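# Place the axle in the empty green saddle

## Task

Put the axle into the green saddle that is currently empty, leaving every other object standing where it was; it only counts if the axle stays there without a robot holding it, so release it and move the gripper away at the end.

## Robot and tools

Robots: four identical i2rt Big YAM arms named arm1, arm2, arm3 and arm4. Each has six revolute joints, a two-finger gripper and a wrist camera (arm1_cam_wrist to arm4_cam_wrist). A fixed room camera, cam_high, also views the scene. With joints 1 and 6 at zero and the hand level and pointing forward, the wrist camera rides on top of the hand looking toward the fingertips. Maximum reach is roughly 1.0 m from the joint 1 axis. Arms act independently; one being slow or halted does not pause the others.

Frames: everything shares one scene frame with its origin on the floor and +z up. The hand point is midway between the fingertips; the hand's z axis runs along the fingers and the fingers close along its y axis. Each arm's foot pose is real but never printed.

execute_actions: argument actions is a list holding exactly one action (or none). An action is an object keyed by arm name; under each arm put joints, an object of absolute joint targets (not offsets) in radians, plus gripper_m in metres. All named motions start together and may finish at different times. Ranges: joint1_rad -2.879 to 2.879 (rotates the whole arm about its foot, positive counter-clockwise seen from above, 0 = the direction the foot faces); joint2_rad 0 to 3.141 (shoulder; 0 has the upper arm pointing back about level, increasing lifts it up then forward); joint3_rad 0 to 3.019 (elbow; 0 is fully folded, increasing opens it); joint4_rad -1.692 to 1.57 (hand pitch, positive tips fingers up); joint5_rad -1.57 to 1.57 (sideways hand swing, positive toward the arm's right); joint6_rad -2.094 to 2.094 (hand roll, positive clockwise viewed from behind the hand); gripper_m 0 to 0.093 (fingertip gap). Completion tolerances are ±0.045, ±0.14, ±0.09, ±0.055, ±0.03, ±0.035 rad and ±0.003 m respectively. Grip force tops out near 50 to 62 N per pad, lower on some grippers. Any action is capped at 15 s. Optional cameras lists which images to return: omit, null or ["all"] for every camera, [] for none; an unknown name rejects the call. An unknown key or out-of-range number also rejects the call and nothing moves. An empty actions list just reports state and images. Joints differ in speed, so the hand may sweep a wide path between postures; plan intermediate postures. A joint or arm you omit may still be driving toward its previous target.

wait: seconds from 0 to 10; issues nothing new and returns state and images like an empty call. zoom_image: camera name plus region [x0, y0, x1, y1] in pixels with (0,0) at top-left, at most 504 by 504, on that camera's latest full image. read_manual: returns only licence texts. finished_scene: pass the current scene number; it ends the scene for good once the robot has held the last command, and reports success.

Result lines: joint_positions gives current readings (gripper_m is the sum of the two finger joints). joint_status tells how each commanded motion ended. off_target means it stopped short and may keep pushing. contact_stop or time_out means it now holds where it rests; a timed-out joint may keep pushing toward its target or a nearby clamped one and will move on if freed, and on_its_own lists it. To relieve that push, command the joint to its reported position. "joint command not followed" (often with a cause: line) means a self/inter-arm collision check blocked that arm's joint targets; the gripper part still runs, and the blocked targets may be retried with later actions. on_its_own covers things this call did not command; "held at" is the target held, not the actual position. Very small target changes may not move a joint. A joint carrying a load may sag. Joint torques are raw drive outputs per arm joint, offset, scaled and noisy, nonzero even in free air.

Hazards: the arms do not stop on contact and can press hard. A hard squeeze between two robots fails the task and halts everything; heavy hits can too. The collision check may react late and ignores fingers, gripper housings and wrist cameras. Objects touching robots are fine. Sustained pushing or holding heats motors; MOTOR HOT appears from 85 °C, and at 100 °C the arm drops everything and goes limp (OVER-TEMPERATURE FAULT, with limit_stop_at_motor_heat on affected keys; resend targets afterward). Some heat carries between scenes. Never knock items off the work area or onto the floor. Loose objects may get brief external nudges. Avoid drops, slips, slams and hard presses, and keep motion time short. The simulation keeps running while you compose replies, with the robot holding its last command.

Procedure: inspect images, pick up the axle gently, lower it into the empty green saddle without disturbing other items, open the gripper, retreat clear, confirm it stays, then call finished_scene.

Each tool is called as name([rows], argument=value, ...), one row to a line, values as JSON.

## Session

execute_actions(actions=[])

Scene clock: 0.00 s.
Joint torques (N m, as the arm reports them, + toward a larger angle): no reading
Motor temperatures (°C, as the motors report them): arm1=[31 32 38 29 28 32] | arm2=[30 32 34 32 31 28] | arm3=[30 31 36 31 32 31] | arm4=[31 33 39 31 28 28]
arm1.joint_positions: joint1_rad=+0.639 joint2_rad=+0.591 joint3_rad=+1.454 joint4_rad=-1.509 joint5_rad=+0.094 joint6_rad=-0.069 gripper_m=+0.095
arm1.joint_status: not commanded
arm1.hand: x=-0.5437 y=+0.1904 z=+1.3048 quat_wxyz=(-0.373, -0.395, -0.800, +0.254) (m; scene frame)
arm2.joint_positions: joint1_rad=+0.666 joint2_rad=+0.576 joint3_rad=+1.450 joint4_rad=-1.202 joint5_rad=-0.070 joint6_rad=+0.412 gripper_m=+0.094
arm2.joint_status: not commanded
arm2.hand: x=-0.7840 y=-0.1845 z=+1.3754 quat_wxyz=(-0.124, +0.651, -0.487, -0.569) (m; scene frame)
arm3.joint_positions: joint1_rad=+0.707 joint2_rad=+0.510 joint3_rad=+1.461 joint4_rad=-1.274 joint5_rad=-0.041 joint6_rad=+0.144 gripper_m=+0.095
arm3.joint_status: not commanded
arm3.hand: x=+0.7546 y=+0.2092 z=+1.3757 quat_wxyz=(-0.549, -0.396, -0.709, +0.197) (m; scene frame)
arm4.joint_positions: joint1_rad=+0.779 joint2_rad=+0.476 joint3_rad=+1.323 joint4_rad=-1.450 joint5_rad=+0.042 joint6_rad=+0.014 gripper_m=+0.095
arm4.joint_status: not commanded
arm4.hand: x=+0.5262 y=-0.2206 z=+1.2760 quat_wxyz=(-0.194, +0.809, -0.359, -0.423) (m; scene frame)
pictures: arm1_cam_wrist, arm2_cam_wrist, arm3_cam_wrist, arm4_cam_wrist, cam_high
Images, in order (width x height): arm1_cam_wrist 504x504, arm2_cam_wrist 504x504, arm3_cam_wrist 504x504, arm4_cam_wrist 504x504, cam_high 896x504.

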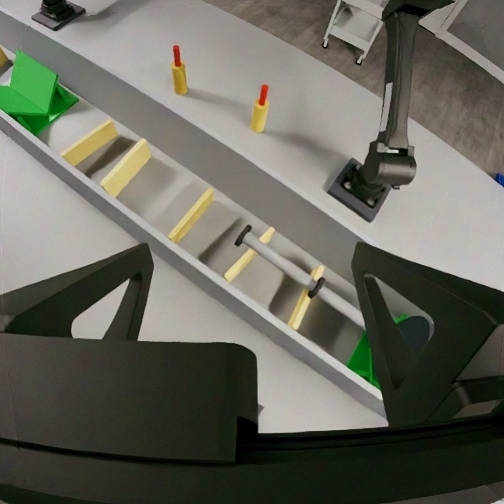

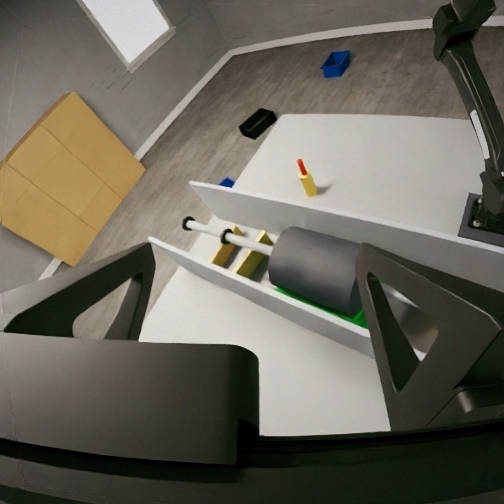

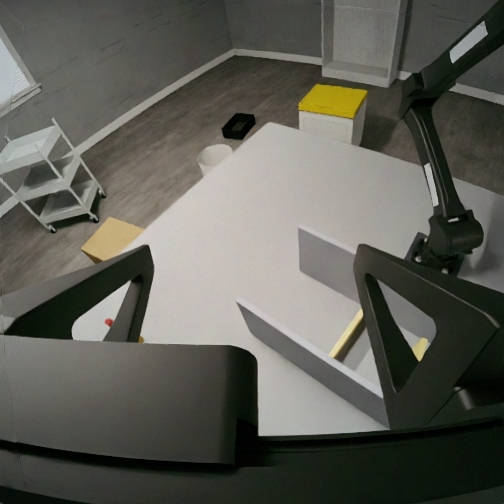

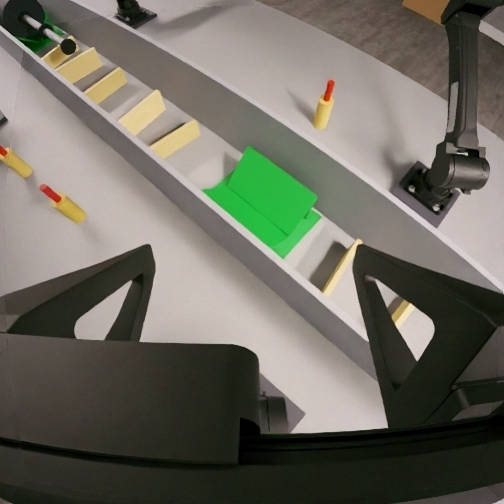

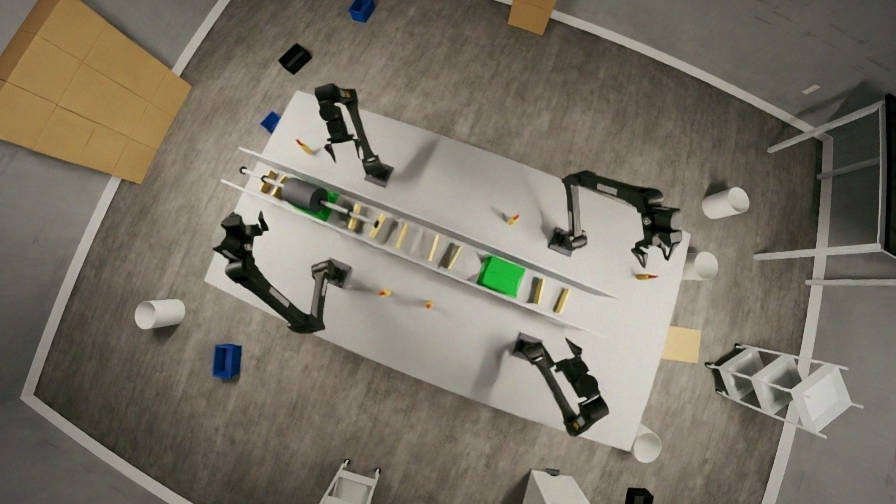

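execute_actions([
  {"arm2":{"joints":{"joint1_rad":0.93,"joint2_rad":1.80,"joint3_rad":2.0,"joint4_rad":-1.68,"joint5_rad":0,"joint6_rad":-0.64}},"arm1":{"joints":{"joint1_rad":-0.1,"joint2_rad":1.15,"joint3_rad":1.31,"joint4_rad":-1.66,"joint5_rad":0,"joint6_rad":-1.67}},"arm4":{"joints":{"joint1_rad":0.75,"joint2_rad":1.5,"joint3_rad":1.68,"joint4_rad":-1.68,"joint5_rad":0,"joint6_rad":-0.82}}},
], cameras=["arm1_cam_wrist","arm2_cam_wrist","arm4_cam_wrist"])

Scene clock: 8.47 s.
Joint torques (N m, as the arm reports them, + toward a larger angle): arm1=[ 0.42 -4.69  9.75  0.43 -0.17  0.05] | arm2=[  0.61 -19.31  11.1   -0.17   0.09  -0.09] | arm3=[-1.49  4.26  8.77  2.17  0.02 -0.09] | arm4=[ -0.29 -14.67   8.78  -0.03  -0.18  -0.1 ]
Motor temperatures (°C, as the motors report them): arm1=[31 32 40 29 28 32] | arm2=[30 32 36 32 31 28] | arm3=[30 31 37 31 32 31] | arm4=[31 33 41 31 28 28]
arm1.joint_positions: joint1_rad=-0.101 joint2_rad=+1.163 joint3_rad=+1.294 joint4_rad=-1.651 joint5_rad=+0.001 joint6_rad=-1.660 gripper_m=+0.095
arm1.joint_status: all done
arm1.hand: x=-0.6767 y=+0.0285 z=+1.0741 quat_wxyz=(+0.001, -0.010, -1.000, +0.028) (m; scene frame)
arm2.joint_positions: joint1_rad=+0.923 joint2_rad=+1.809 joint3_rad=+1.978 joint4_rad=-1.673 joint5_rad=-0.003 joint6_rad=-0.629 gripper_m=+0.094
arm2.joint_status: all done
arm2.hand: x=-1.0880 y=+0.0034 z=+1.0682 quat_wxyz=(-0.022, +0.999, -0.021, -0.024) (m; scene frame)
arm3.joint_positions: joint1_rad=+0.707 joint2_rad=+0.510 joint3_rad=+1.461 joint4_rad=-1.274 joint5_rad=-0.041 joint6_rad=+0.144 gripper_m=+0.095
arm3.joint_status: not commanded
arm3.hand: x=+0.7546 y=+0.2092 z=+1.3757 quat_wxyz=(-0.549, -0.396, -0.709, +0.197) (m; scene frame)
arm4.joint_positions: joint1_rad=+0.767 joint2_rad=+1.497 joint3_rad=+1.674 joint4_rad=-1.669 joint5_rad=+0.002 joint6_rad=-0.807 gripper_m=+0.095
arm4.joint_status: all done
arm4.hand: x=+0.3262 y=-0.0176 z=+1.0998 quat_wxyz=(-0.028, +0.999, -0.002, -0.027) (m; scene frame)
pictures: arm1_cam_wrist, arm2_cam_wrist, arm4_cam_wrist
Images, in order (width x height): arm1_cam_wrist 504x504, arm2_cam_wrist 504x504, arm4_cam_wrist 504x504.

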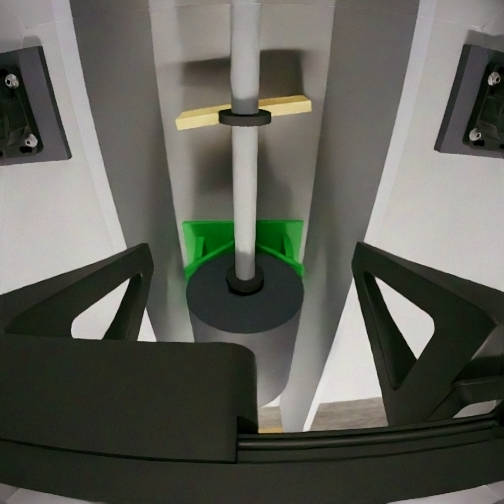

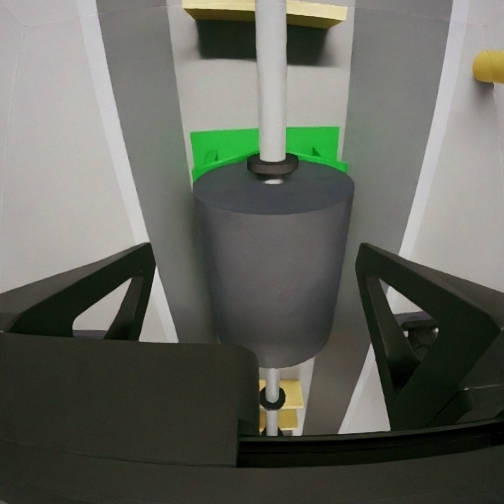

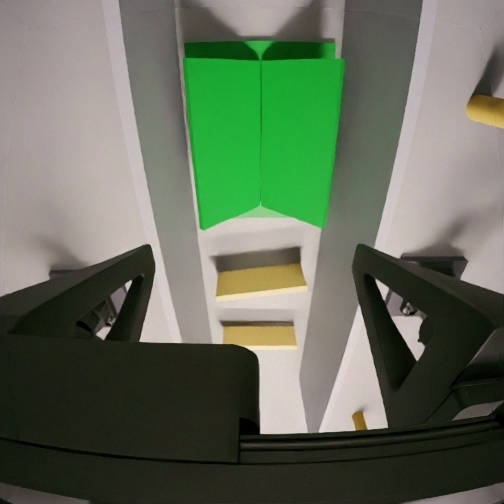

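execute_actions([
  {"arm2":{"joints":{"joint1_rad":0.95,"joint2_rad":2.02,"joint3_rad":2.11,"joint4_rad":-1.605,"joint6_rad":-0.645}},"arm1":{"joints":{"joint1_rad":-0.403,"joint2_rad":1.245,"joint3_rad":1.125,"joint4_rad":-1.42,"joint6_rad":-1.97}},"arm3":{"joints":{"joint1_rad":1.6}}},
], cameras=["arm1_cam_wrist","arm2_cam_wrist"])

Scene clock: 35.23 s.
Joint torques (N m, as the arm reports them, + toward a larger angle): arm1=[ 0.92 -5.77  9.53  1.23 -0.16  0.04] | arm2=[  0.26 -24.    12.34   0.19   0.09  -0.11] | arm3=[-0.48  4.96  8.44  2.08 -0.03 -0.11] | arm4=[ -0.27 -14.78   8.78  -0.01  -0.18  -0.1 ]
Motor temperatures (°C, as the motors report them): arm1=[31 32 42 29 28 32] | arm2=[30 34 38 32 31 29] | arm3=[30 31 38 31 32 31] | arm4=[31 34 44 31 28 28]
arm1.joint_positions: joint1_rad=-0.410 joint2_rad=+1.258 joint3_rad=+1.110 joint4_rad=-1.430 joint5_rad=+0.001 joint6_rad=-1.960 gripper_m=+0.095
arm1.joint_status: all done
arm1.hand: x=-0.7817 y=+0.0352 z=+0.9737 quat_wxyz=(-0.003, -0.015, -1.000, -0.001) (m; scene frame)
arm2.joint_positions: joint1_rad=+0.946 joint2_rad=+2.038 joint3_rad=+2.072 joint4_rad=-1.612 joint5_rad=-0.003 joint6_rad=-0.635 gripper_m=+0.094
arm2.joint_status: all done
arm2.hand: x=-1.1455 y=+0.0318 z=+0.9722 quat_wxyz=(+0.001, +1.000, -0.007, +0.005) (m; scene frame)
arm3.joint_positions: joint1_rad=+1.586 joint2_rad=+0.510 joint3_rad=+1.461 joint4_rad=-1.274 joint5_rad=-0.041 joint6_rad=+0.144 gripper_m=+0.095
arm3.joint_status: all done
arm3.hand: x=+0.8174 y=+0.3486 z=+1.3769 quat_wxyz=(-0.583, -0.057, -0.808, -0.056) (m; scene frame)
arm4.joint_positions: joint1_rad=+0.767 joint2_rad=+1.497 joint3_rad=+1.674 joint4_rad=-1.669 joint5_rad=+0.002 joint6_rad=-0.807 gripper_m=+0.095
arm4.joint_status: not commanded
arm4.hand: x=+0.3262 y=-0.0176 z=+1.0998 quat_wxyz=(-0.028, +0.999, -0.002, -0.027) (m; scene frame)
pictures: arm1_cam_wrist, arm2_cam_wrist
Images, in order (width x height): arm1_cam_wrist 504x504, arm2_cam_wrist 504x504.

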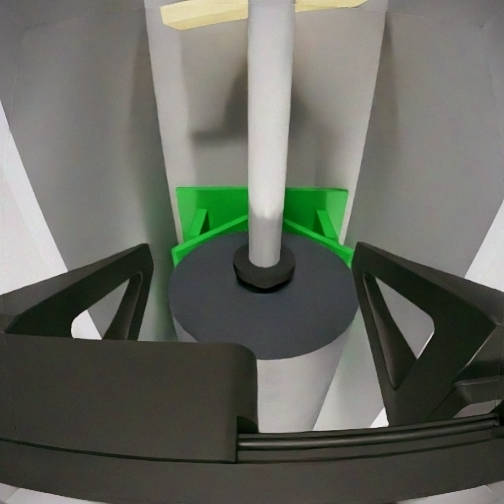

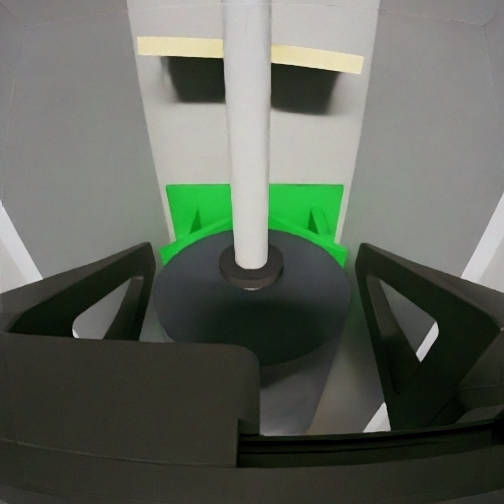

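execute_actions([
  {"arm2":{"joints":{"joint2_rad":2.04,"joint3_rad":1.855,"joint4_rad":-1.358,"gripper_m":0.07}},"arm1":{"joints":{"joint1_rad":-0.39,"joint2_rad":1.345,"joint3_rad":0.94,"joint4_rad":-1.135,"gripper_m":0.07}}},
], cameras=["arm1_cam_wrist","arm2_cam_wrist"])

Scene clock: 41.83 s.
Joint torques (N m, as the arm reports them, + toward a larger angle): arm1=[ 1.02 -6.4   8.89  1.24 -0.16  0.04] | arm2=[  0.24 -22.62   9.46   0.3    0.1   -0.08] | arm3=[-0.25  4.12  8.67  2.08  0.   -0.12] | arm4=[ -0.29 -14.82   8.79  -0.03  -0.17  -0.1 ]
Motor temperatures (°C, as the motors report them): arm1=[31 32 43 29 28 32] | arm2=[30 34 38 32 31 29] | arm3=[30 31 38 31 32 31] | arm4=[31 34 44 31 28 28]
arm1.joint_positions: joint1_rad=-0.398 joint2_rad=+1.354 joint3_rad=+0.924 joint4_rad=-1.144 joint5_rad=+0.001 joint6_rad=-1.960 gripper_m=+0.070
arm1.joint_status: all done
arm1.hand: x=-0.7802 y=+0.0265 z=+0.8738 quat_wxyz=(-0.002, -0.008, -1.000, +0.001) (m; scene frame)
arm2.joint_positions: joint1_rad=+0.946 joint2_rad=+2.049 joint3_rad=+1.850 joint4_rad=-1.368 joint5_rad=-0.003 joint6_rad=-0.635 gripper_m=+0.070
arm2.joint_status: all done
arm2.hand: x=-1.1439 y=+0.0315 z=+0.8811 quat_wxyz=(-0.003, +1.000, -0.007, +0.000) (m; scene frame)
arm3.joint_positions: joint1_rad=+1.586 joint2_rad=+0.510 joint3_rad=+1.461 joint4_rad=-1.274 joint5_rad=-0.041 joint6_rad=+0.144 gripper_m=+0.095
arm3.joint_status: not commanded
arm3.hand: x=+0.8174 y=+0.3486 z=+1.3769 quat_wxyz=(-0.583, -0.057, -0.808, -0.056) (m; scene frame)
arm4.joint_positions: joint1_rad=+0.767 joint2_rad=+1.497 joint3_rad=+1.674 joint4_rad=-1.669 joint5_rad=+0.002 joint6_rad=-0.807 gripper_m=+0.095
arm4.joint_status: not commanded
arm4.hand: x=+0.3262 y=-0.0176 z=+1.0998 quat_wxyz=(-0.028, +0.999, -0.002, -0.027) (m; scene frame)
pictures: arm1_cam_wrist, arm2_cam_wrist
Images, in order (width x height): arm1_cam_wrist 504x504, arm2_cam_wrist 504x504.

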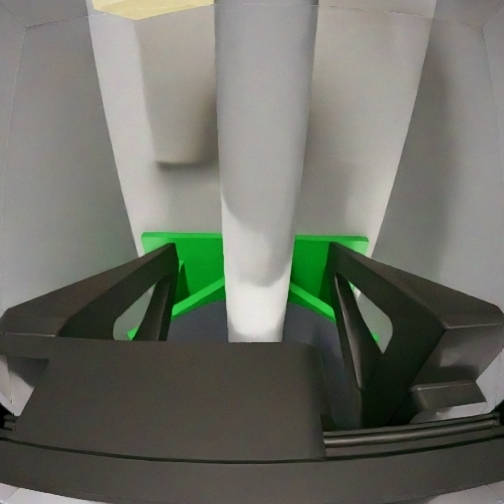

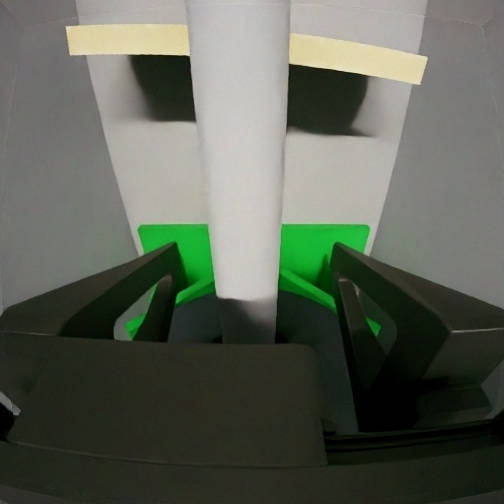

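execute_actions([
  {"arm2":{"joints":{"gripper_m":0}},"arm1":{"joints":{"gripper_m":0}}},
], cameras=[])

execute_actions([
  {"arm2":{"joints":{"joint1_rad":0.955,"joint2_rad":1.955,"joint3_rad":2.145,"joint4_rad":-1.64}},"arm1":{"joints":{"joint2_rad":1.235,"joint3_rad":1.21,"joint4_rad":-1.45}}},
], cameras=["arm1_cam_wrist","arm2_cam_wrist"])

Scene clock: 46.63 s.
Joint torques (N m, as the arm reports them, + toward a larger angle): arm1=[ 0.98 -6.09  8.88  0.87 -0.05 -0.01] | arm2=[ -0.16 -22.77   9.58   0.47   0.14  -0.04] | arm3=[ 0.02  4.68  8.6   2.05  0.03 -0.05] | arm4=[ -0.29 -14.79   8.77  -0.03  -0.18  -0.1 ]
Motor temperatures (°C, as the motors report them): arm1=[31 32 43 29 28 32] | arm2=[30 34 38 32 31 29] | arm3=[30 31 38 31 32 31] | arm4=[31 34 44 31 28 28]
arm1.joint_positions: joint1_rad=-0.398 joint2_rad=+1.354 joint3_rad=+0.924 joint4_rad=-1.137 joint5_rad=-0.002 joint6_rad=-1.953 gripper_m=+0.024
arm1.joint_status: gripper_m off_target (ended at +0.024, target +0.000)
arm1.hand: x=-0.7804 y=+0.0246 z=+0.8738 quat_wxyz=(-0.002, -0.011, -1.000, +0.005) (m; scene frame)
arm2.joint_positions: joint1_rad=+0.950 joint2_rad=+2.048 joint3_rad=+1.849 joint4_rad=-1.372 joint5_rad=-0.005 joint6_rad=-0.640 gripper_m=+0.023
arm2.joint_status: gripper_m off_target (ended at +0.023, target +0.000)
arm2.hand: x=-1.1445 y=+0.0286 z=+0.8811 quat_wxyz=(-0.001, +1.000, -0.003, +0.002) (m; scene frame)
arm3.joint_positions: joint1_rad=+1.586 joint2_rad=+0.510 joint3_rad=+1.461 joint4_rad=-1.274 joint5_rad=-0.041 joint6_rad=+0.144 gripper_m=+0.095
arm3.joint_status: not commanded
arm3.hand: x=+0.8174 y=+0.3486 z=+1.3769 quat_wxyz=(-0.583, -0.057, -0.808, -0.056) (m; scene frame)
arm4.joint_positions: joint1_rad=+0.767 joint2_rad=+1.497 joint3_rad=+1.674 joint4_rad=-1.669 joint5_rad=+0.002 joint6_rad=-0.807 gripper_m=+0.095
arm4.joint_status: not commanded
arm4.hand: x=+0.3262 y=-0.0176 z=+1.0998 quat_wxyz=(-0.028, +0.999, -0.002, -0.027) (m; scene frame)
pictures: none
No camera images: the call's "cameras" was empty. Leave "cameras" out to get every camera's image.

Scene clock: 47.90 s.
Joint torques (N m, as the arm reports them, + toward a larger angle): arm1=[ 0.32 -6.92 13.84  0.43 -0.4  -0.03] | arm2=[  0.   -26.14  15.55  -0.38   0.18   0.02] | arm3=[-0.55  4.47  8.65  2.17 -0.05 -0.11] | arm4=[ -0.29 -14.8    8.8   -0.02  -0.18  -0.1 ]
Motor temperatures (°C, as the motors report them): arm1=[31 32 43 29 28 32] | arm2=[30 34 39 32 31 29] | arm3=[30 31 38 31 32 31] | arm4=[31 34 44 31 28 28]
arm1.joint_positions: joint1_rad=-0.390 joint2_rad=+1.261 joint3_rad=+1.143 joint4_rad=-1.444 joint5_rad=+0.007 joint6_rad=-1.952 gripper_m=+0.024
arm1.joint_status: all done
arm1.hand: x=-0.7788 y=+0.0266 z=+0.9852 quat_wxyz=(+0.003, -0.008, -1.000, +0.006) (m; scene frame)
arm2.joint_positions: joint1_rad=+0.953 joint2_rad=+2.004 joint3_rad=+2.067 joint4_rad=-1.632 joint5_rad=-0.005 joint6_rad=-0.647 gripper_m=+0.023
arm2.joint_status: all done
arm2.hand: x=-1.1414 y=+0.0224 z=+0.9908 quat_wxyz=(-0.001, +1.000, +0.002, +0.000) (m; scene frame)
arm3.joint_positions: joint1_rad=+1.586 joint2_rad=+0.510 joint3_rad=+1.461 joint4_rad=-1.274 joint5_rad=-0.041 joint6_rad=+0.144 gripper_m=+0.095
arm3.joint_status: not commanded
arm3.hand: x=+0.8174 y=+0.3486 z=+1.3769 quat_wxyz=(-0.583, -0.057, -0.808, -0.056) (m; scene frame)
arm4.joint_positions: joint1_rad=+0.767 joint2_rad=+1.497 joint3_rad=+1.674 joint4_rad=-1.669 joint5_rad=+0.002 joint6_rad=-0.807 gripper_m=+0.095
arm4.joint_status: not commanded
arm4.hand: x=+0.3262 y=-0.0176 z=+1.0998 quat_wxyz=(-0.028, +0.999, -0.002, -0.027) (m; scene frame)
pictures: arm1_cam_wrist, arm2_cam_wrist
Images, in order (width x height): arm1_cam_wrist 504x504, arm2_cam_wrist 504x504.

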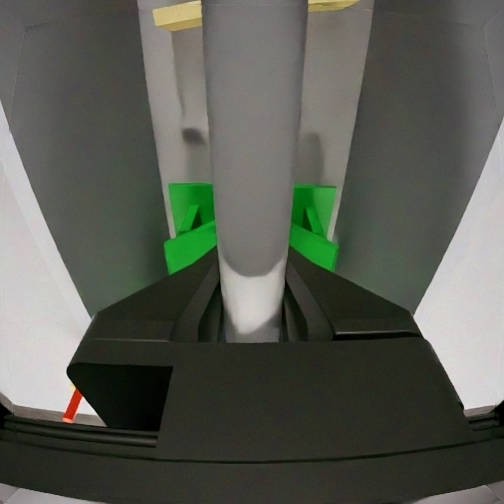

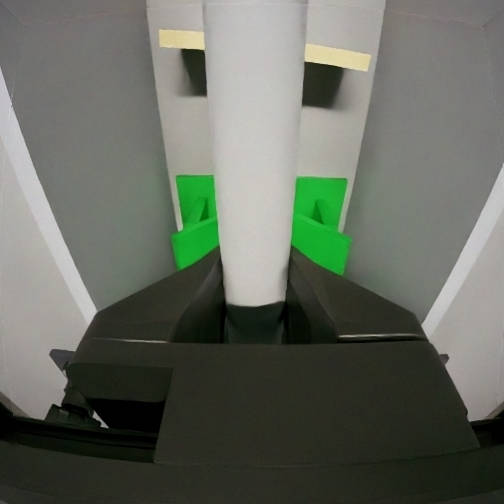

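execute_actions([
  {"arm2":{"joints":{"joint1_rad":0.808,"joint2_rad":1.72,"joint3_rad":1.70,"joint4_rad":-1.48,"joint6_rad":-0.78}},"arm1":{"joints":{"joint1_rad":-0.048,"joint2_rad":1.175,"joint3_rad":1.105,"joint4_rad":-1.44,"joint6_rad":-1.60}}},
], cameras=[])

execute_actions([
  {"arm2":{"joints":{"joint1_rad":0.627,"joint2_rad":1.52,"joint3_rad":1.44,"joint4_rad":-1.427,"joint6_rad":-0.96}},"arm1":{"joints":{"joint1_rad":0.305,"joint2_rad":1.228,"joint3_rad":1.18,"joint4_rad":-1.43,"joint6_rad":-1.245}}},
], cameras=[])

execute_actions([
  {"arm2":{"joints":{"joint1_rad":0.384,"joint2_rad":1.375,"joint3_rad":1.277,"joint4_rad":-1.415,"joint6_rad":-1.205}},"arm1":{"joints":{"joint1_rad":0.592,"joint2_rad":1.365,"joint3_rad":1.315,"joint4_rad":-1.42,"joint6_rad":-0.96}}},
], cameras=["arm1_cam_wrist","arm2_cam_wrist"])

Scene clock: 61.40 s.
Joint torques (N m, as the arm reports them, + toward a larger angle): arm1=[ 0.33 -6.12 11.37  1.29  0.31  0.03] | arm2=[  0.46 -21.94  11.49   0.44   0.14  -0.02] | arm3=[ 0.09  4.26  8.63  2.4   0.01 -0.1 ] | arm4=[ -0.25 -14.82   8.79  -0.03  -0.18  -0.11]
Motor temperatures (°C, as the motors report them): arm1=[31 32 46 29 28 32] | arm2=[30 35 41 32 31 29] | arm3=[30 31 38 31 32 31] | arm4=[31 34 44 31 28 28]
arm1.joint_positions: joint1_rad=-0.047 joint2_rad=+1.203 joint3_rad=+1.068 joint4_rad=-1.450 joint5_rad=-0.011 joint6_rad=-1.588 gripper_m=+0.024
arm1.joint_status: all done
arm1.hand: x=-0.6572 y=+0.0276 z=+0.9754 quat_wxyz=(-0.007, -0.019, -1.000, -0.005) (m; scene frame)
arm2.joint_positions: joint1_rad=+0.803 joint2_rad=+1.764 joint3_rad=+1.672 joint4_rad=-1.492 joint5_rad=-0.005 joint6_rad=-0.776 gripper_m=+0.023
arm2.joint_status: all done
arm2.hand: x=-1.0196 y=+0.0320 z=+0.9757 quat_wxyz=(+0.004, +1.000, -0.008, +0.006) (m; scene frame)
arm3.joint_positions: joint1_rad=+1.586 joint2_rad=+0.510 joint3_rad=+1.461 joint4_rad=-1.274 joint5_rad=-0.041 joint6_rad=+0.144 gripper_m=+0.095
arm3.joint_status: not commanded
arm3.hand: x=+0.8174 y=+0.3486 z=+1.3769 quat_wxyz=(-0.583, -0.057, -0.808, -0.056) (m; scene frame)
arm4.joint_positions: joint1_rad=+0.767 joint2_rad=+1.497 joint3_rad=+1.674 joint4_rad=-1.669 joint5_rad=+0.002 joint6_rad=-0.807 gripper_m=+0.095
arm4.joint_status: not commanded
arm4.hand: x=+0.3262 y=-0.0176 z=+1.0998 quat_wxyz=(-0.028, +0.999, -0.002, -0.027) (m; scene frame)
pictures: none
No camera images: the call's "cameras" was empty. Leave "cameras" out to get every camera's image.

Scene clock: 62.47 s.
Joint torques (N m, as the arm reports them, + toward a larger angle): arm1=[ 0.05 -6.18 14.6   1.47  0.32  0.08] | arm2=[  0.47 -17.33  11.27   0.06   0.14   0.02] | arm3=[ 0.22  4.35  8.79  2.35  0.01 -0.08] | arm4=[ -0.28 -14.72   8.77  -0.04  -0.18  -0.1 ]
Motor temperatures (°C, as the motors report them): arm1=[31 32 46 29 28 32] | arm2=[30 35 41 32 31 29] | arm3=[30 31 38 31 32 31] | arm4=[31 34 44 31 28 28]
arm1.joint_positions: joint1_rad=+0.307 joint2_rad=+1.248 joint3_rad=+1.104 joint4_rad=-1.443 joint5_rad=-0.011 joint6_rad=-1.238 gripper_m=+0.024
arm1.joint_status: all done
arm1.hand: x=-0.5389 y=+0.0264 z=+0.9756 quat_wxyz=(-0.004, -0.017, -1.000, -0.006) (m; scene frame)
arm2.joint_positions: joint1_rad=+0.621 joint2_rad=+1.555 joint3_rad=+1.415 joint4_rad=-1.431 joint5_rad=-0.005 joint6_rad=-0.960 gripper_m=+0.023
arm2.joint_status: all done
arm2.hand: x=-0.9010 y=+0.0307 z=+0.9791 quat_wxyz=(-0.001, +1.000, -0.007, +0.001) (m; scene frame)
arm3.joint_positions: joint1_rad=+1.586 joint2_rad=+0.510 joint3_rad=+1.461 joint4_rad=-1.274 joint5_rad=-0.041 joint6_rad=+0.144 gripper_m=+0.095
arm3.joint_status: not commanded
arm3.hand: x=+0.8174 y=+0.3486 z=+1.3769 quat_wxyz=(-0.583, -0.057, -0.808, -0.056) (m; scene frame)
arm4.joint_positions: joint1_rad=+0.767 joint2_rad=+1.497 joint3_rad=+1.674 joint4_rad=-1.669 joint5_rad=+0.002 joint6_rad=-0.807 gripper_m=+0.095
arm4.joint_status: not commanded
arm4.hand: x=+0.3262 y=-0.0176 z=+1.0998 quat_wxyz=(-0.028, +0.999, -0.002, -0.027) (m; scene frame)
pictures: none
No camera images: the call's "cameras" was empty. Leave "cameras" out to get every camera's image.

Scene clock: 63.57 s.
Joint torques (N m, as the arm reports them, + toward a larger angle): arm1=[-0.42 -8.99 14.43  0.89  0.17 -0.02] | arm2=[  0.95 -14.41  11.4    0.17   0.     0.06] | arm3=[-0.23  3.84  8.75  2.27  0.03 -0.1 ] | arm4=[ -0.33 -14.75   8.79  -0.04  -0.18  -0.1 ]
Motor temperatures (°C, as the motors report them): arm1=[31 32 47 29 28 32] | arm2=[30 35 41 32 31 29] | arm3=[30 31 38 31 32 31] | arm4=[31 34 44 31 28 28]
arm1.joint_positions: joint1_rad=+0.599 joint2_rad=+1.395 joint3_rad=+1.241 joint4_rad=-1.422 joint5_rad=-0.007 joint6_rad=-0.943 gripper_m=+0.024
arm1.joint_status: all done
arm1.hand: x=-0.4180 y=+0.0205 z=+0.9763 quat_wxyz=(-0.003, -0.018, -1.000, -0.001) (m; scene frame)
arm2.joint_positions: joint1_rad=+0.375 joint2_rad=+1.408 joint3_rad=+1.249 joint4_rad=-1.421 joint5_rad=-0.002 joint6_rad=-1.208 gripper_m=+0.023
arm2.joint_status: all done
arm2.hand: x=-0.7792 y=+0.0268 z=+0.9780 quat_wxyz=(+0.002, +1.000, -0.006, +0.004) (m; scene frame)
arm3.joint_positions: joint1_rad=+1.586 joint2_rad=+0.510 joint3_rad=+1.461 joint4_rad=-1.274 joint5_rad=-0.041 joint6_rad=+0.144 gripper_m=+0.095
arm3.joint_status: not commanded
arm3.hand: x=+0.8174 y=+0.3486 z=+1.3769 quat_wxyz=(-0.583, -0.057, -0.808, -0.056) (m; scene frame)
arm4.joint_positions: joint1_rad=+0.767 joint2_rad=+1.497 joint3_rad=+1.674 joint4_rad=-1.669 joint5_rad=+0.002 joint6_rad=-0.807 gripper_m=+0.095
arm4.joint_status: not commanded
arm4.hand: x=+0.3262 y=-0.0176 z=+1.0998 quat_wxyz=(-0.028, +0.999, -0.002, -0.027) (m; scene frame)
pictures: arm1_cam_wrist, arm2_cam_wrist
Images, in order (width x height): arm1_cam_wrist 504x504, arm2_cam_wrist 504x504.

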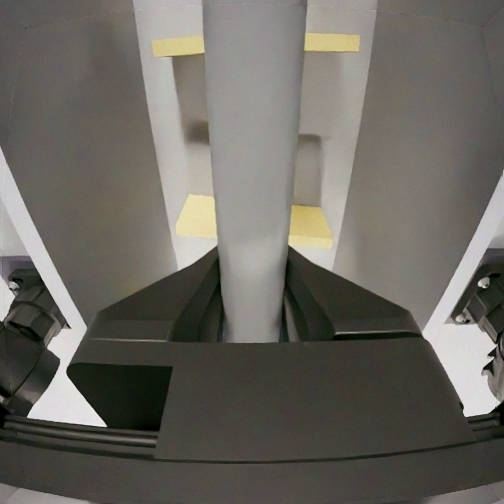

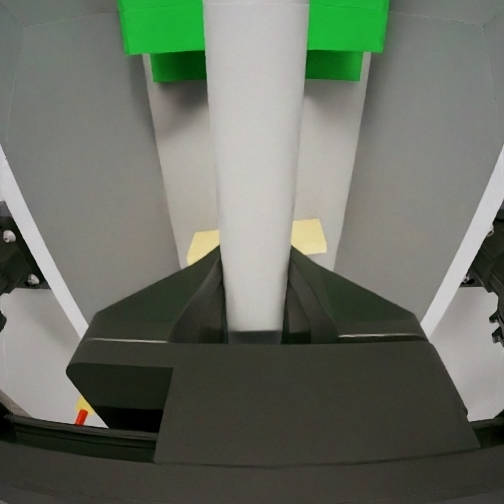

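execute_actions([
  {"arm2":{"joints":{"joint1_rad":0.09,"joint2_rad":1.303,"joint3_rad":1.205,"joint4_rad":-1.415,"joint6_rad":-1.50}},"arm1":{"joints":{"joint1_rad":0.797,"joint2_rad":1.56,"joint3_rad":1.54,"joint4_rad":-1.44,"joint6_rad":-0.745}}},
], cameras=[])

execute_actions([
  {"arm2":{"joints":{"joint1_rad":-0.225,"joint2_rad":1.335,"joint3_rad":1.27,"joint4_rad":-1.415,"joint6_rad":-1.815}},"arm1":{"joints":{"joint1_rad":0.94,"joint2_rad":1.80,"joint3_rad":1.872,"joint4_rad":-1.525,"joint6_rad":-0.60}}},
], cameras=[])

execute_actions([
  {"arm2":{"joints":{"joint1_rad":-0.459,"joint2_rad":1.42,"joint3_rad":1.365,"joint4_rad":-1.415,"joint6_rad":-2.05}},"arm1":{"joints":{"joint1_rad":1.027,"joint2_rad":2.06,"joint3_rad":2.295,"joint4_rad":-1.675,"joint6_rad":-0.515}},"arm4":{"joints":{"joint1_rad":0.895,"joint2_rad":1.765,"joint3_rad":1.96,"joint4_rad":-1.614,"joint6_rad":-0.68}}},
], cameras=["arm1_cam_wrist","arm2_cam_wrist","arm4_cam_wrist"])

Scene clock: 73.83 s.
Joint torques (N m, as the arm reports them, + toward a larger angle): arm1=[ -0.22 -12.16  14.75   0.96   0.01   0.11] | arm2=[  0.89 -13.41  11.17   0.1   -0.1    0.1 ] | arm3=[-1.28  4.63  8.53  2.19  0.01 -0.12] | arm4=[ -0.29 -14.8    8.78  -0.03  -0.18  -0.1 ]
Motor temperatures (°C, as the motors report them): arm1=[31 33 49 29 28 32] | arm2=[30 34 40 32 31 29] | arm3=[30 30 38 31 32 31] | arm4=[31 34 44 31 28 28]
arm1.joint_positions: joint1_rad=+0.803 joint2_rad=+1.593 joint3_rad=+1.463 joint4_rad=-1.442 joint5_rad=-0.002 joint6_rad=-0.743 gripper_m=+0.024
arm1.joint_status: all done
arm1.hand: x=-0.3005 y=+0.0175 z=+0.9777 quat_wxyz=(-0.002, -0.016, -1.000, +0.001) (m; scene frame)
arm2.joint_positions: joint1_rad=+0.080 joint2_rad=+1.338 joint3_rad=+1.179 joint4_rad=-1.421 joint5_rad=+0.001 joint6_rad=-1.506 gripper_m=+0.023
arm2.joint_status: all done
arm2.hand: x=-0.6615 y=+0.0236 z=+0.9780 quat_wxyz=(+0.002, +1.000, -0.004, +0.004) (m; scene frame)
arm3.joint_positions: joint1_rad=+1.586 joint2_rad=+0.510 joint3_rad=+1.461 joint4_rad=-1.274 joint5_rad=-0.041 joint6_rad=+0.144 gripper_m=+0.095
arm3.joint_status: not commanded
arm3.hand: x=+0.8174 y=+0.3486 z=+1.3769 quat_wxyz=(-0.583, -0.057, -0.808, -0.056) (m; scene frame)
arm4.joint_positions: joint1_rad=+0.767 joint2_rad=+1.497 joint3_rad=+1.674 joint4_rad=-1.669 joint5_rad=+0.002 joint6_rad=-0.807 gripper_m=+0.095
arm4.joint_status: not commanded
arm4.hand: x=+0.3262 y=-0.0176 z=+1.0998 quat_wxyz=(-0.028, +0.999, -0.002, -0.027) (m; scene frame)
pictures: none
No camera images: the call's "cameras" was empty. Leave "cameras" out to get every camera's image.

Scene clock: 74.87 s.
Joint torques (N m, as the arm reports them, + toward a larger angle): arm1=[  0.17 -16.    14.95   0.72  -0.03   0.19] | arm2=[  0.48 -13.17  15.92  -0.26  -0.3    0.07] | arm3=[-0.41  4.71  8.72  2.21  0.06 -0.11] | arm4=[ -0.26 -14.77   8.78  -0.01  -0.18  -0.1 ]
Motor temperatures (°C, as the motors report them): arm1=[31 33 49 29 28 32] | arm2=[30 34 40 32 31 29] | arm3=[30 30 38 31 32 31] | arm4=[31 34 44 31 28 28]
arm1.joint_positions: joint1_rad=+0.941 joint2_rad=+1.843 joint3_rad=+1.792 joint4_rad=-1.521 joint5_rad=-0.001 joint6_rad=-0.607 gripper_m=+0.024
arm1.joint_status: all done
arm1.hand: x=-0.1827 y=+0.0116 z=+0.9780 quat_wxyz=(-0.002, -0.015, -1.000, +0.002) (m; scene frame)
arm2.joint_positions: joint1_rad=-0.230 joint2_rad=+1.365 joint3_rad=+1.185 joint4_rad=-1.413 joint5_rad=+0.007 joint6_rad=-1.820 gripper_m=+0.023
arm2.joint_status: all done
arm2.hand: x=-0.5435 y=+0.0176 z=+0.9712 quat_wxyz=(+0.009, +1.000, -0.003, +0.004) (m; scene frame)
arm3.joint_positions: joint1_rad=+1.586 joint2_rad=+0.510 joint3_rad=+1.461 joint4_rad=-1.274 joint5_rad=-0.041 joint6_rad=+0.144 gripper_m=+0.095
arm3.joint_status: not commanded
arm3.hand: x=+0.8174 y=+0.3486 z=+1.3769 quat_wxyz=(-0.583, -0.057, -0.808, -0.056) (m; scene frame)
arm4.joint_positions: joint1_rad=+0.767 joint2_rad=+1.497 joint3_rad=+1.674 joint4_rad=-1.669 joint5_rad=+0.002 joint6_rad=-0.807 gripper_m=+0.095
arm4.joint_status: not commanded
arm4.hand: x=+0.3262 y=-0.0176 z=+1.0998 quat_wxyz=(-0.028, +0.999, -0.002, -0.027) (m; scene frame)
pictures: none
No camera images: the call's "cameras" was empty. Leave "cameras" out to get every camera's image.

Scene clock: 76.13 s.
Joint torques (N m, as the arm reports them, + toward a larger angle): arm1=[ -0.02 -19.43  15.08   0.77  -0.04   0.13] | arm2=[  0.46 -16.02  15.56  -0.34  -0.53   0.04] | arm3=[ 0.19  3.51  8.7   2.26  0.03 -0.15] | arm4=[  0.55 -20.72  12.61   0.57  -0.09   0.21]
Motor temperatures (°C, as the motors report them): arm1=[31 33 49 29 28 32] | arm2=[30 34 41 32 31 29] | arm3=[30 30 38 31 32 31] | arm4=[31 34 45 31 28 28]
arm1.joint_positions: joint1_rad=+1.030 joint2_rad=+2.107 joint3_rad=+2.216 joint4_rad=-1.673 joint5_rad=-0.001 joint6_rad=-0.515 gripper_m=+0.024
arm1.joint_status: all done
arm1.hand: x=-0.0821 y=+0.0093 z=+0.9834 quat_wxyz=(-0.005, -0.017, -1.000, +0.004) (m; scene frame)
arm2.joint_positions: joint1_rad=-0.463 joint2_rad=+1.460 joint3_rad=+1.283 joint4_rad=-1.411 joint5_rad=+0.013 joint6_rad=-2.051 gripper_m=+0.023
arm2.joint_status: all done
arm2.hand: x=-0.4423 y=+0.0180 z=+0.9724 quat_wxyz=(+0.008, +1.000, -0.004, +0.005) (m; scene frame)
arm3.joint_positions: joint1_rad=+1.586 joint2_rad=+0.510 joint3_rad=+1.461 joint4_rad=-1.274 joint5_rad=-0.041 joint6_rad=+0.144 gripper_m=+0.095
arm3.joint_status: not commanded
arm3.hand: x=+0.8174 y=+0.3486 z=+1.3769 quat_wxyz=(-0.583, -0.057, -0.808, -0.056) (m; scene frame)
arm4.joint_positions: joint1_rad=+0.902 joint2_rad=+1.769 joint3_rad=+1.902 joint4_rad=-1.620 joint5_rad=+0.000 joint6_rad=-0.693 gripper_m=+0.095
arm4.joint_status: all done
arm4.hand: x=+0.2016 y=+0.0023 z=+1.0587 quat_wxyz=(-0.026, +0.999, +0.009, -0.033) (m; scene frame)
pictures: arm1_cam_wrist, arm2_cam_wrist, arm4_cam_wrist
Images, in order (width x height): arm1_cam_wrist 504x504, arm2_cam_wrist 504x504, arm4_cam_wrist 504x504.

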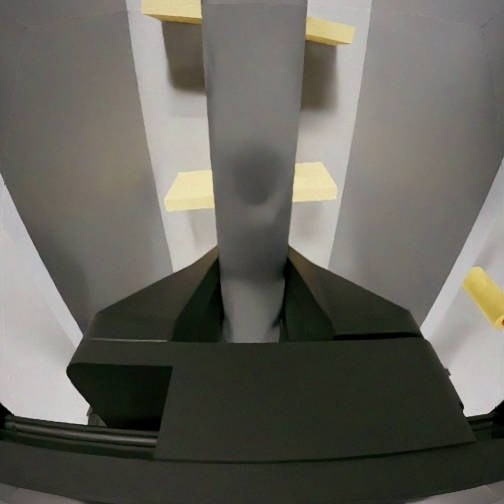

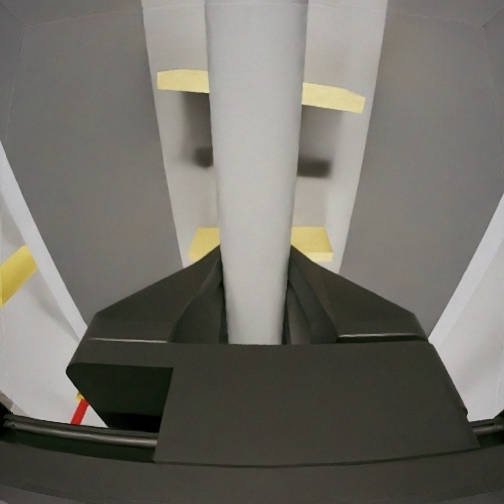

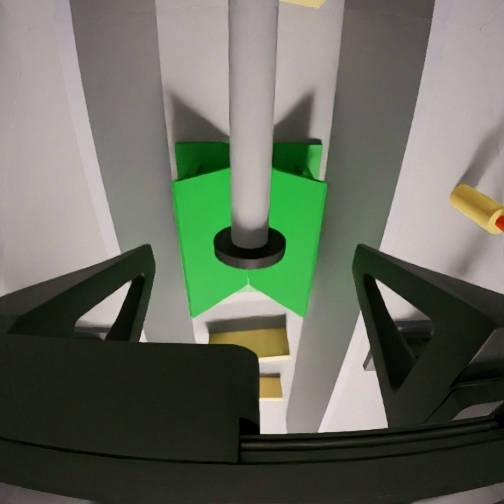

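execute_actions(actions=[])

Scene clock: 90.63 s.
Joint torques (N m, as the arm reports them, + toward a larger angle): arm1=[  0.01 -19.37  14.97   0.77  -0.04   0.13] | arm2=[  0.72 -15.8   15.54  -0.36  -0.56   0.03] | arm3=[ 0.33  3.55  8.67  2.    0.02 -0.11] | arm4=[  0.47 -20.53  12.57   0.57  -0.08   0.2 ]
Motor temperatures (°C, as the motors report them): arm1=[31 35 51 29 28 32] | arm2=[30 34 42 32 31 29] | arm3=[30 30 38 31 32 31] | arm4=[31 35 49 31 28 28]
arm1.joint_positions: joint1_rad=+1.030 joint2_rad=+2.107 joint3_rad=+2.216 joint4_rad=-1.673 joint5_rad=-0.001 joint6_rad=-0.515 gripper_m=+0.024
arm1.joint_status: all done
arm1.hand: x=-0.0821 y=+0.0093 z=+0.9834 quat_wxyz=(-0.005, -0.017, -1.000, +0.004) (m; scene frame)
arm2.joint_positions: joint1_rad=-0.463 joint2_rad=+1.460 joint3_rad=+1.283 joint4_rad=-1.411 joint5_rad=+0.013 joint6_rad=-2.051 gripper_m=+0.023
arm2.joint_status: all done
arm2.hand: x=-0.4423 y=+0.0180 z=+0.9724 quat_wxyz=(+0.008, +1.000, -0.004, +0.005) (m; scene frame)
arm3.joint_positions: joint1_rad=+1.586 joint2_rad=+0.510 joint3_rad=+1.461 joint4_rad=-1.274 joint5_rad=-0.041 joint6_rad=+0.144 gripper_m=+0.095
arm3.joint_status: not commanded
arm3.hand: x=+0.8174 y=+0.3486 z=+1.3769 quat_wxyz=(-0.583, -0.057, -0.808, -0.056) (m; scene frame)
arm4.joint_positions: joint1_rad=+0.902 joint2_rad=+1.769 joint3_rad=+1.902 joint4_rad=-1.620 joint5_rad=+0.000 joint6_rad=-0.692 gripper_m=+0.095
arm4.joint_status: all done
arm4.hand: x=+0.2016 y=+0.0023 z=+1.0587 quat_wxyz=(-0.026, +0.999, +0.009, -0.033) (m; scene frame)
pictures: arm1_cam_wrist, arm2_cam_wrist, arm3_cam_wrist, arm4_cam_wrist, cam_high
Images, in order (width x height): arm1_cam_wrist 504x504, arm2_cam_wrist 504x504, arm3_cam_wrist 504x504, arm4_cam_wrist 504x504, cam_high 896x504.

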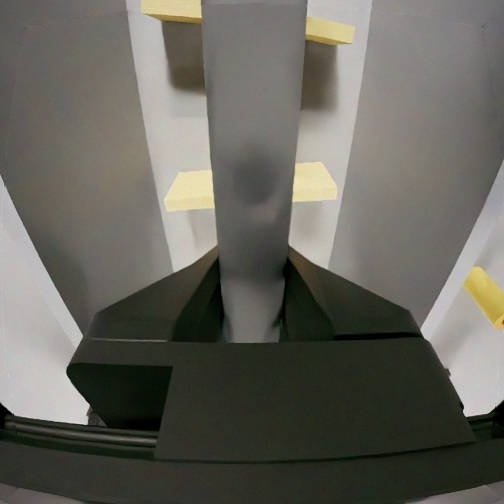

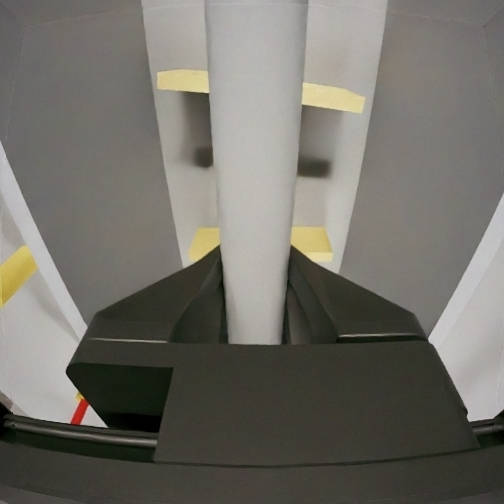

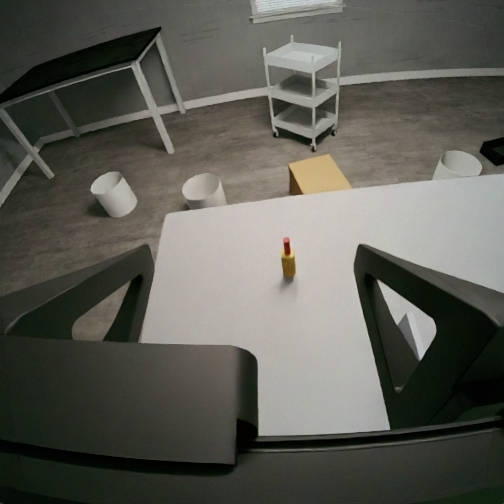

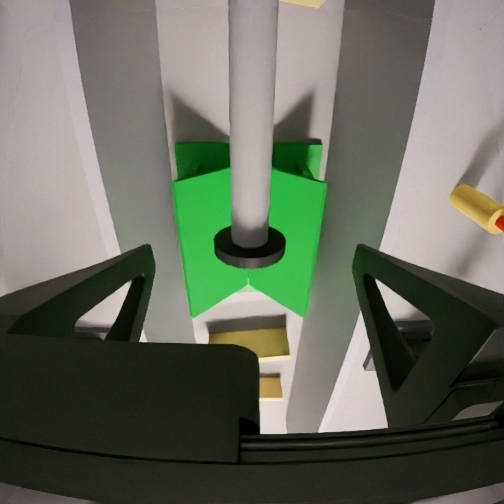

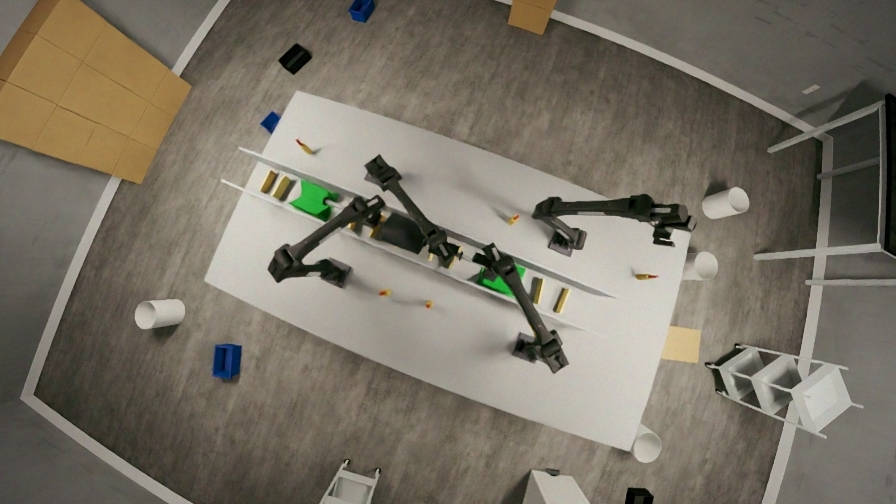

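execute_actions([
  {"arm4":{"joints":{"joint1_rad":0.905,"joint2_rad":1.832,"joint3_rad":1.855,"joint4_rad":-1.557,"gripper_m":0.06}}},
], cameras=["arm4_cam_wrist"])

Scene clock: 100.43 s.
Joint torques (N m, as the arm reports them, + toward a larger angle): arm1=[ -0.02 -19.33  14.96   0.77  -0.04   0.14] | arm2=[  0.49 -15.92  15.59  -0.29  -0.56   0.03] | arm3=[ 0.52  4.46  8.57  2.17  0.   -0.1 ] | arm4=[  1.26 -20.14   7.54   0.74  -0.08   0.2 ]
Motor temperatures (°C, as the motors report them): arm1=[31 36 52 29 28 32] | arm2=[30 34 43 32 31 29] | arm3=[30 30 38 31 32 31] | arm4=[31 35 49 31 28 28]
arm1.joint_positions: joint1_rad=+1.030 joint2_rad=+2.107 joint3_rad=+2.216 joint4_rad=-1.673 joint5_rad=-0.001 joint6_rad=-0.515 gripper_m=+0.024
arm1.joint_status: not commanded
arm1.hand: x=-0.0821 y=+0.0093 z=+0.9834 quat_wxyz=(-0.005, -0.017, -1.000, +0.004) (m; scene frame)
arm2.joint_positions: joint1_rad=-0.463 joint2_rad=+1.460 joint3_rad=+1.283 joint4_rad=-1.411 joint5_rad=+0.013 joint6_rad=-2.051 gripper_m=+0.023
arm2.joint_status: not commanded
arm2.hand: x=-0.4423 y=+0.0180 z=+0.9724 quat_wxyz=(+0.008, +1.000, -0.004, +0.005) (m; scene frame)
arm3.joint_positions: joint1_rad=+1.586 joint2_rad=+0.510 joint3_rad=+1.461 joint4_rad=-1.274 joint5_rad=-0.041 joint6_rad=+0.144 gripper_m=+0.095
arm3.joint_status: not commanded
arm3.hand: x=+0.8174 y=+0.3486 z=+1.3769 quat_wxyz=(-0.583, -0.057, -0.808, -0.056) (m; scene frame)
arm4.joint_positions: joint1_rad=+0.902 joint2_rad=+1.822 joint3_rad=+1.867 joint4_rad=-1.570 joint5_rad=+0.000 joint6_rad=-0.692 gripper_m=+0.060
arm4.joint_status: all done
arm4.hand: x=+0.1918 y=+0.0100 z=+1.0167 quat_wxyz=(-0.014, +1.000, +0.009, -0.019) (m; scene frame)
pictures: arm4_cam_wrist
Images, in order (width x height): arm4_cam_wrist 504x504.

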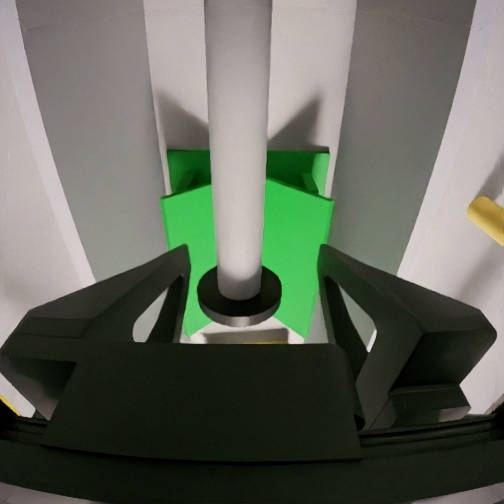

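execute_actions([
  {"arm4":{"joints":{"joint1_rad":0.932,"joint2_rad":1.89,"joint3_rad":1.915,"joint4_rad":-1.575,"joint6_rad":-0.668,"gripper_m":0.07}}},
], cameras=["arm4_cam_wrist"])

Scene clock: 106.27 s.
Joint torques (N m, as the arm reports them, + toward a larger angle): arm1=[ -0.05 -19.31  14.96   0.76  -0.04   0.13] | arm2=[  0.59 -16.02  15.56  -0.37  -0.54   0.03] | arm3=[ 0.14  4.21  8.65  2.17  0.04 -0.13] | arm4=[  2.35 -20.77  11.83   0.01  -0.09   0.19]
Motor temperatures (°C, as the motors report them): arm1=[31 37 52 29 28 32] | arm2=[30 34 44 32 31 29] | arm3=[30 30 38 31 32 31] | arm4=[31 36 48 31 28 28]
arm1.joint_positions: joint1_rad=+1.030 joint2_rad=+2.107 joint3_rad=+2.216 joint4_rad=-1.673 joint5_rad=-0.001 joint6_rad=-0.515 gripper_m=+0.024
arm1.joint_status: not commanded
arm1.hand: x=-0.0821 y=+0.0093 z=+0.9834 quat_wxyz=(-0.005, -0.017, -1.000, +0.004) (m; scene frame)
arm2.joint_positions: joint1_rad=-0.463 joint2_rad=+1.460 joint3_rad=+1.283 joint4_rad=-1.411 joint5_rad=+0.013 joint6_rad=-2.051 gripper_m=+0.023
arm2.joint_status: not commanded
arm2.hand: x=-0.4423 y=+0.0180 z=+0.9724 quat_wxyz=(+0.008, +1.000, -0.004, +0.005) (m; scene frame)
arm3.joint_positions: joint1_rad=+1.586 joint2_rad=+0.510 joint3_rad=+1.461 joint4_rad=-1.274 joint5_rad=-0.041 joint6_rad=+0.144 gripper_m=+0.095
arm3.joint_status: not commanded
arm3.hand: x=+0.8174 y=+0.3486 z=+1.3769 quat_wxyz=(-0.583, -0.057, -0.808, -0.056) (m; scene frame)
arm4.joint_positions: joint1_rad=+0.919 joint2_rad=+1.877 joint3_rad=+1.867 joint4_rad=-1.570 joint5_rad=+0.000 joint6_rad=-0.681 gripper_m=+0.070
arm4.joint_status: all done
arm4.hand: x=+0.1813 y=+0.0061 z=+0.9860 quat_wxyz=(+0.004, +1.000, +0.011, +0.003) (m; scene frame)
pictures: arm4_cam_wrist
Images, in order (width x height): arm4_cam_wrist 504x504.

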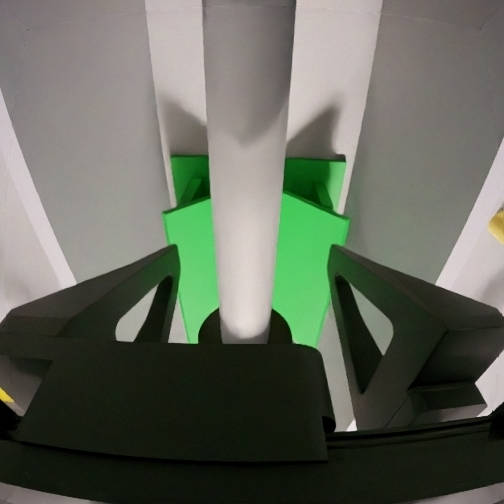

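execute_actions([
  {"arm4":{"joints":{"joint1_rad":0.938,"joint2_rad":1.9,"gripper_m":0.04}}},
], cameras=[])

execute_actions([
  {"arm4":{"joints":{"gripper_m":0.0}}},
], cameras=["arm4_cam_wrist"])

Scene clock: 117.67 s.
Joint torques (N m, as the arm reports them, + toward a larger angle): arm1=[  0.   -19.34  14.96   0.77  -0.04   0.13] | arm2=[  0.53 -15.89  15.58  -0.3   -0.55   0.04] | arm3=[ 0.09  5.08  8.68  2.21 -0.04 -0.14] | arm4=[  2.53 -19.92  11.72   0.    -0.08   0.2 ]
Motor temperatures (°C, as the motors report them): arm1=[31 37 53 29 28 32] | arm2=[30 34 44 32 32 29] | arm3=[30 30 38 31 32 31] | arm4=[31 36 49 31 28 28]
arm1.joint_positions: joint1_rad=+1.030 joint2_rad=+2.107 joint3_rad=+2.216 joint4_rad=-1.673 joint5_rad=-0.001 joint6_rad=-0.515 gripper_m=+0.024
arm1.joint_status: not commanded
arm1.hand: x=-0.0821 y=+0.0093 z=+0.9834 quat_wxyz=(-0.005, -0.017, -1.000, +0.004) (m; scene frame)
arm2.joint_positions: joint1_rad=-0.463 joint2_rad=+1.460 joint3_rad=+1.283 joint4_rad=-1.411 joint5_rad=+0.013 joint6_rad=-2.051 gripper_m=+0.023
arm2.joint_status: not commanded
arm2.hand: x=-0.4423 y=+0.0180 z=+0.9724 quat_wxyz=(+0.008, +1.000, -0.004, +0.005) (m; scene frame)
arm3.joint_positions: joint1_rad=+1.586 joint2_rad=+0.510 joint3_rad=+1.461 joint4_rad=-1.274 joint5_rad=-0.041 joint6_rad=+0.144 gripper_m=+0.095
arm3.joint_status: not commanded
arm3.hand: x=+0.8174 y=+0.3486 z=+1.3769 quat_wxyz=(-0.583, -0.057, -0.808, -0.056) (m; scene frame)
arm4.joint_positions: joint1_rad=+0.921 joint2_rad=+1.877 joint3_rad=+1.867 joint4_rad=-1.570 joint5_rad=+0.000 joint6_rad=-0.680 gripper_m=+0.040
arm4.joint_status: all done
arm4.hand: x=+0.1805 y=+0.0050 z=+0.9860 quat_wxyz=(+0.004, +1.000, +0.012, +0.003) (m; scene frame)
pictures: none
No camera images: the call's "cameras" was empty. Leave "cameras" out to get every camera's image.

Scene clock: 118.23 s.
Joint torques (N m, as the arm reports them, + toward a larger angle): arm1=[  0.   -19.35  14.96   0.92   0.11   0.13] | arm2=[  0.42 -15.86  15.6   -0.39  -0.53   0.02] | arm3=[ 0.11  3.96  8.73  2.27 -0.03 -0.04] | arm4=[  2.44 -19.88  11.73   0.07  -0.04   0.14]
Motor temperatures (°C, as the motors report them): arm1=[31 37 53 29 28 32] | arm2=[30 34 44 32 32 29] | arm3=[30 30 38 31 32 31] | arm4=[31 36 49 31 28 28]
arm1.joint_positions: joint1_rad=+1.030 joint2_rad=+2.107 joint3_rad=+2.216 joint4_rad=-1.676 joint5_rad=-0.005 joint6_rad=-0.515 gripper_m=+0.024
arm1.joint_status: not commanded
arm1.hand: x=-0.0822 y=+0.0102 z=+0.9834 quat_wxyz=(-0.005, -0.017, -1.000, +0.002) (m; scene frame)
arm2.joint_positions: joint1_rad=-0.463 joint2_rad=+1.460 joint3_rad=+1.283 joint4_rad=-1.411 joint5_rad=+0.013 joint6_rad=-2.051 gripper_m=+0.023
arm2.joint_status: not commanded
arm2.hand: x=-0.4423 y=+0.0180 z=+0.9724 quat_wxyz=(+0.008, +1.000, -0.004, +0.005) (m; scene frame)
arm3.joint_positions: joint1_rad=+1.586 joint2_rad=+0.510 joint3_rad=+1.461 joint4_rad=-1.274 joint5_rad=-0.041 joint6_rad=+0.144 gripper_m=+0.095
arm3.joint_status: not commanded
arm3.hand: x=+0.8174 y=+0.3486 z=+1.3769 quat_wxyz=(-0.583, -0.057, -0.808, -0.056) (m; scene frame)
arm4.joint_positions: joint1_rad=+0.922 joint2_rad=+1.877 joint3_rad=+1.867 joint4_rad=-1.571 joint5_rad=-0.001 joint6_rad=-0.676 gripper_m=+0.024
arm4.joint_status: gripper_m off_target (ended at +0.024, target +0.000)
arm4.hand: x=+0.1803 y=+0.0042 z=+0.9860 quat_wxyz=(+0.005, +1.000, +0.010, +0.003) (m; scene frame)
pictures: arm4_cam_wrist
Images, in order (width x height): arm4_cam_wrist 504x504.

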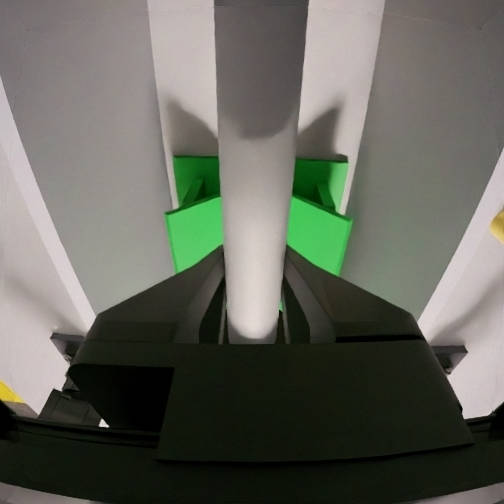

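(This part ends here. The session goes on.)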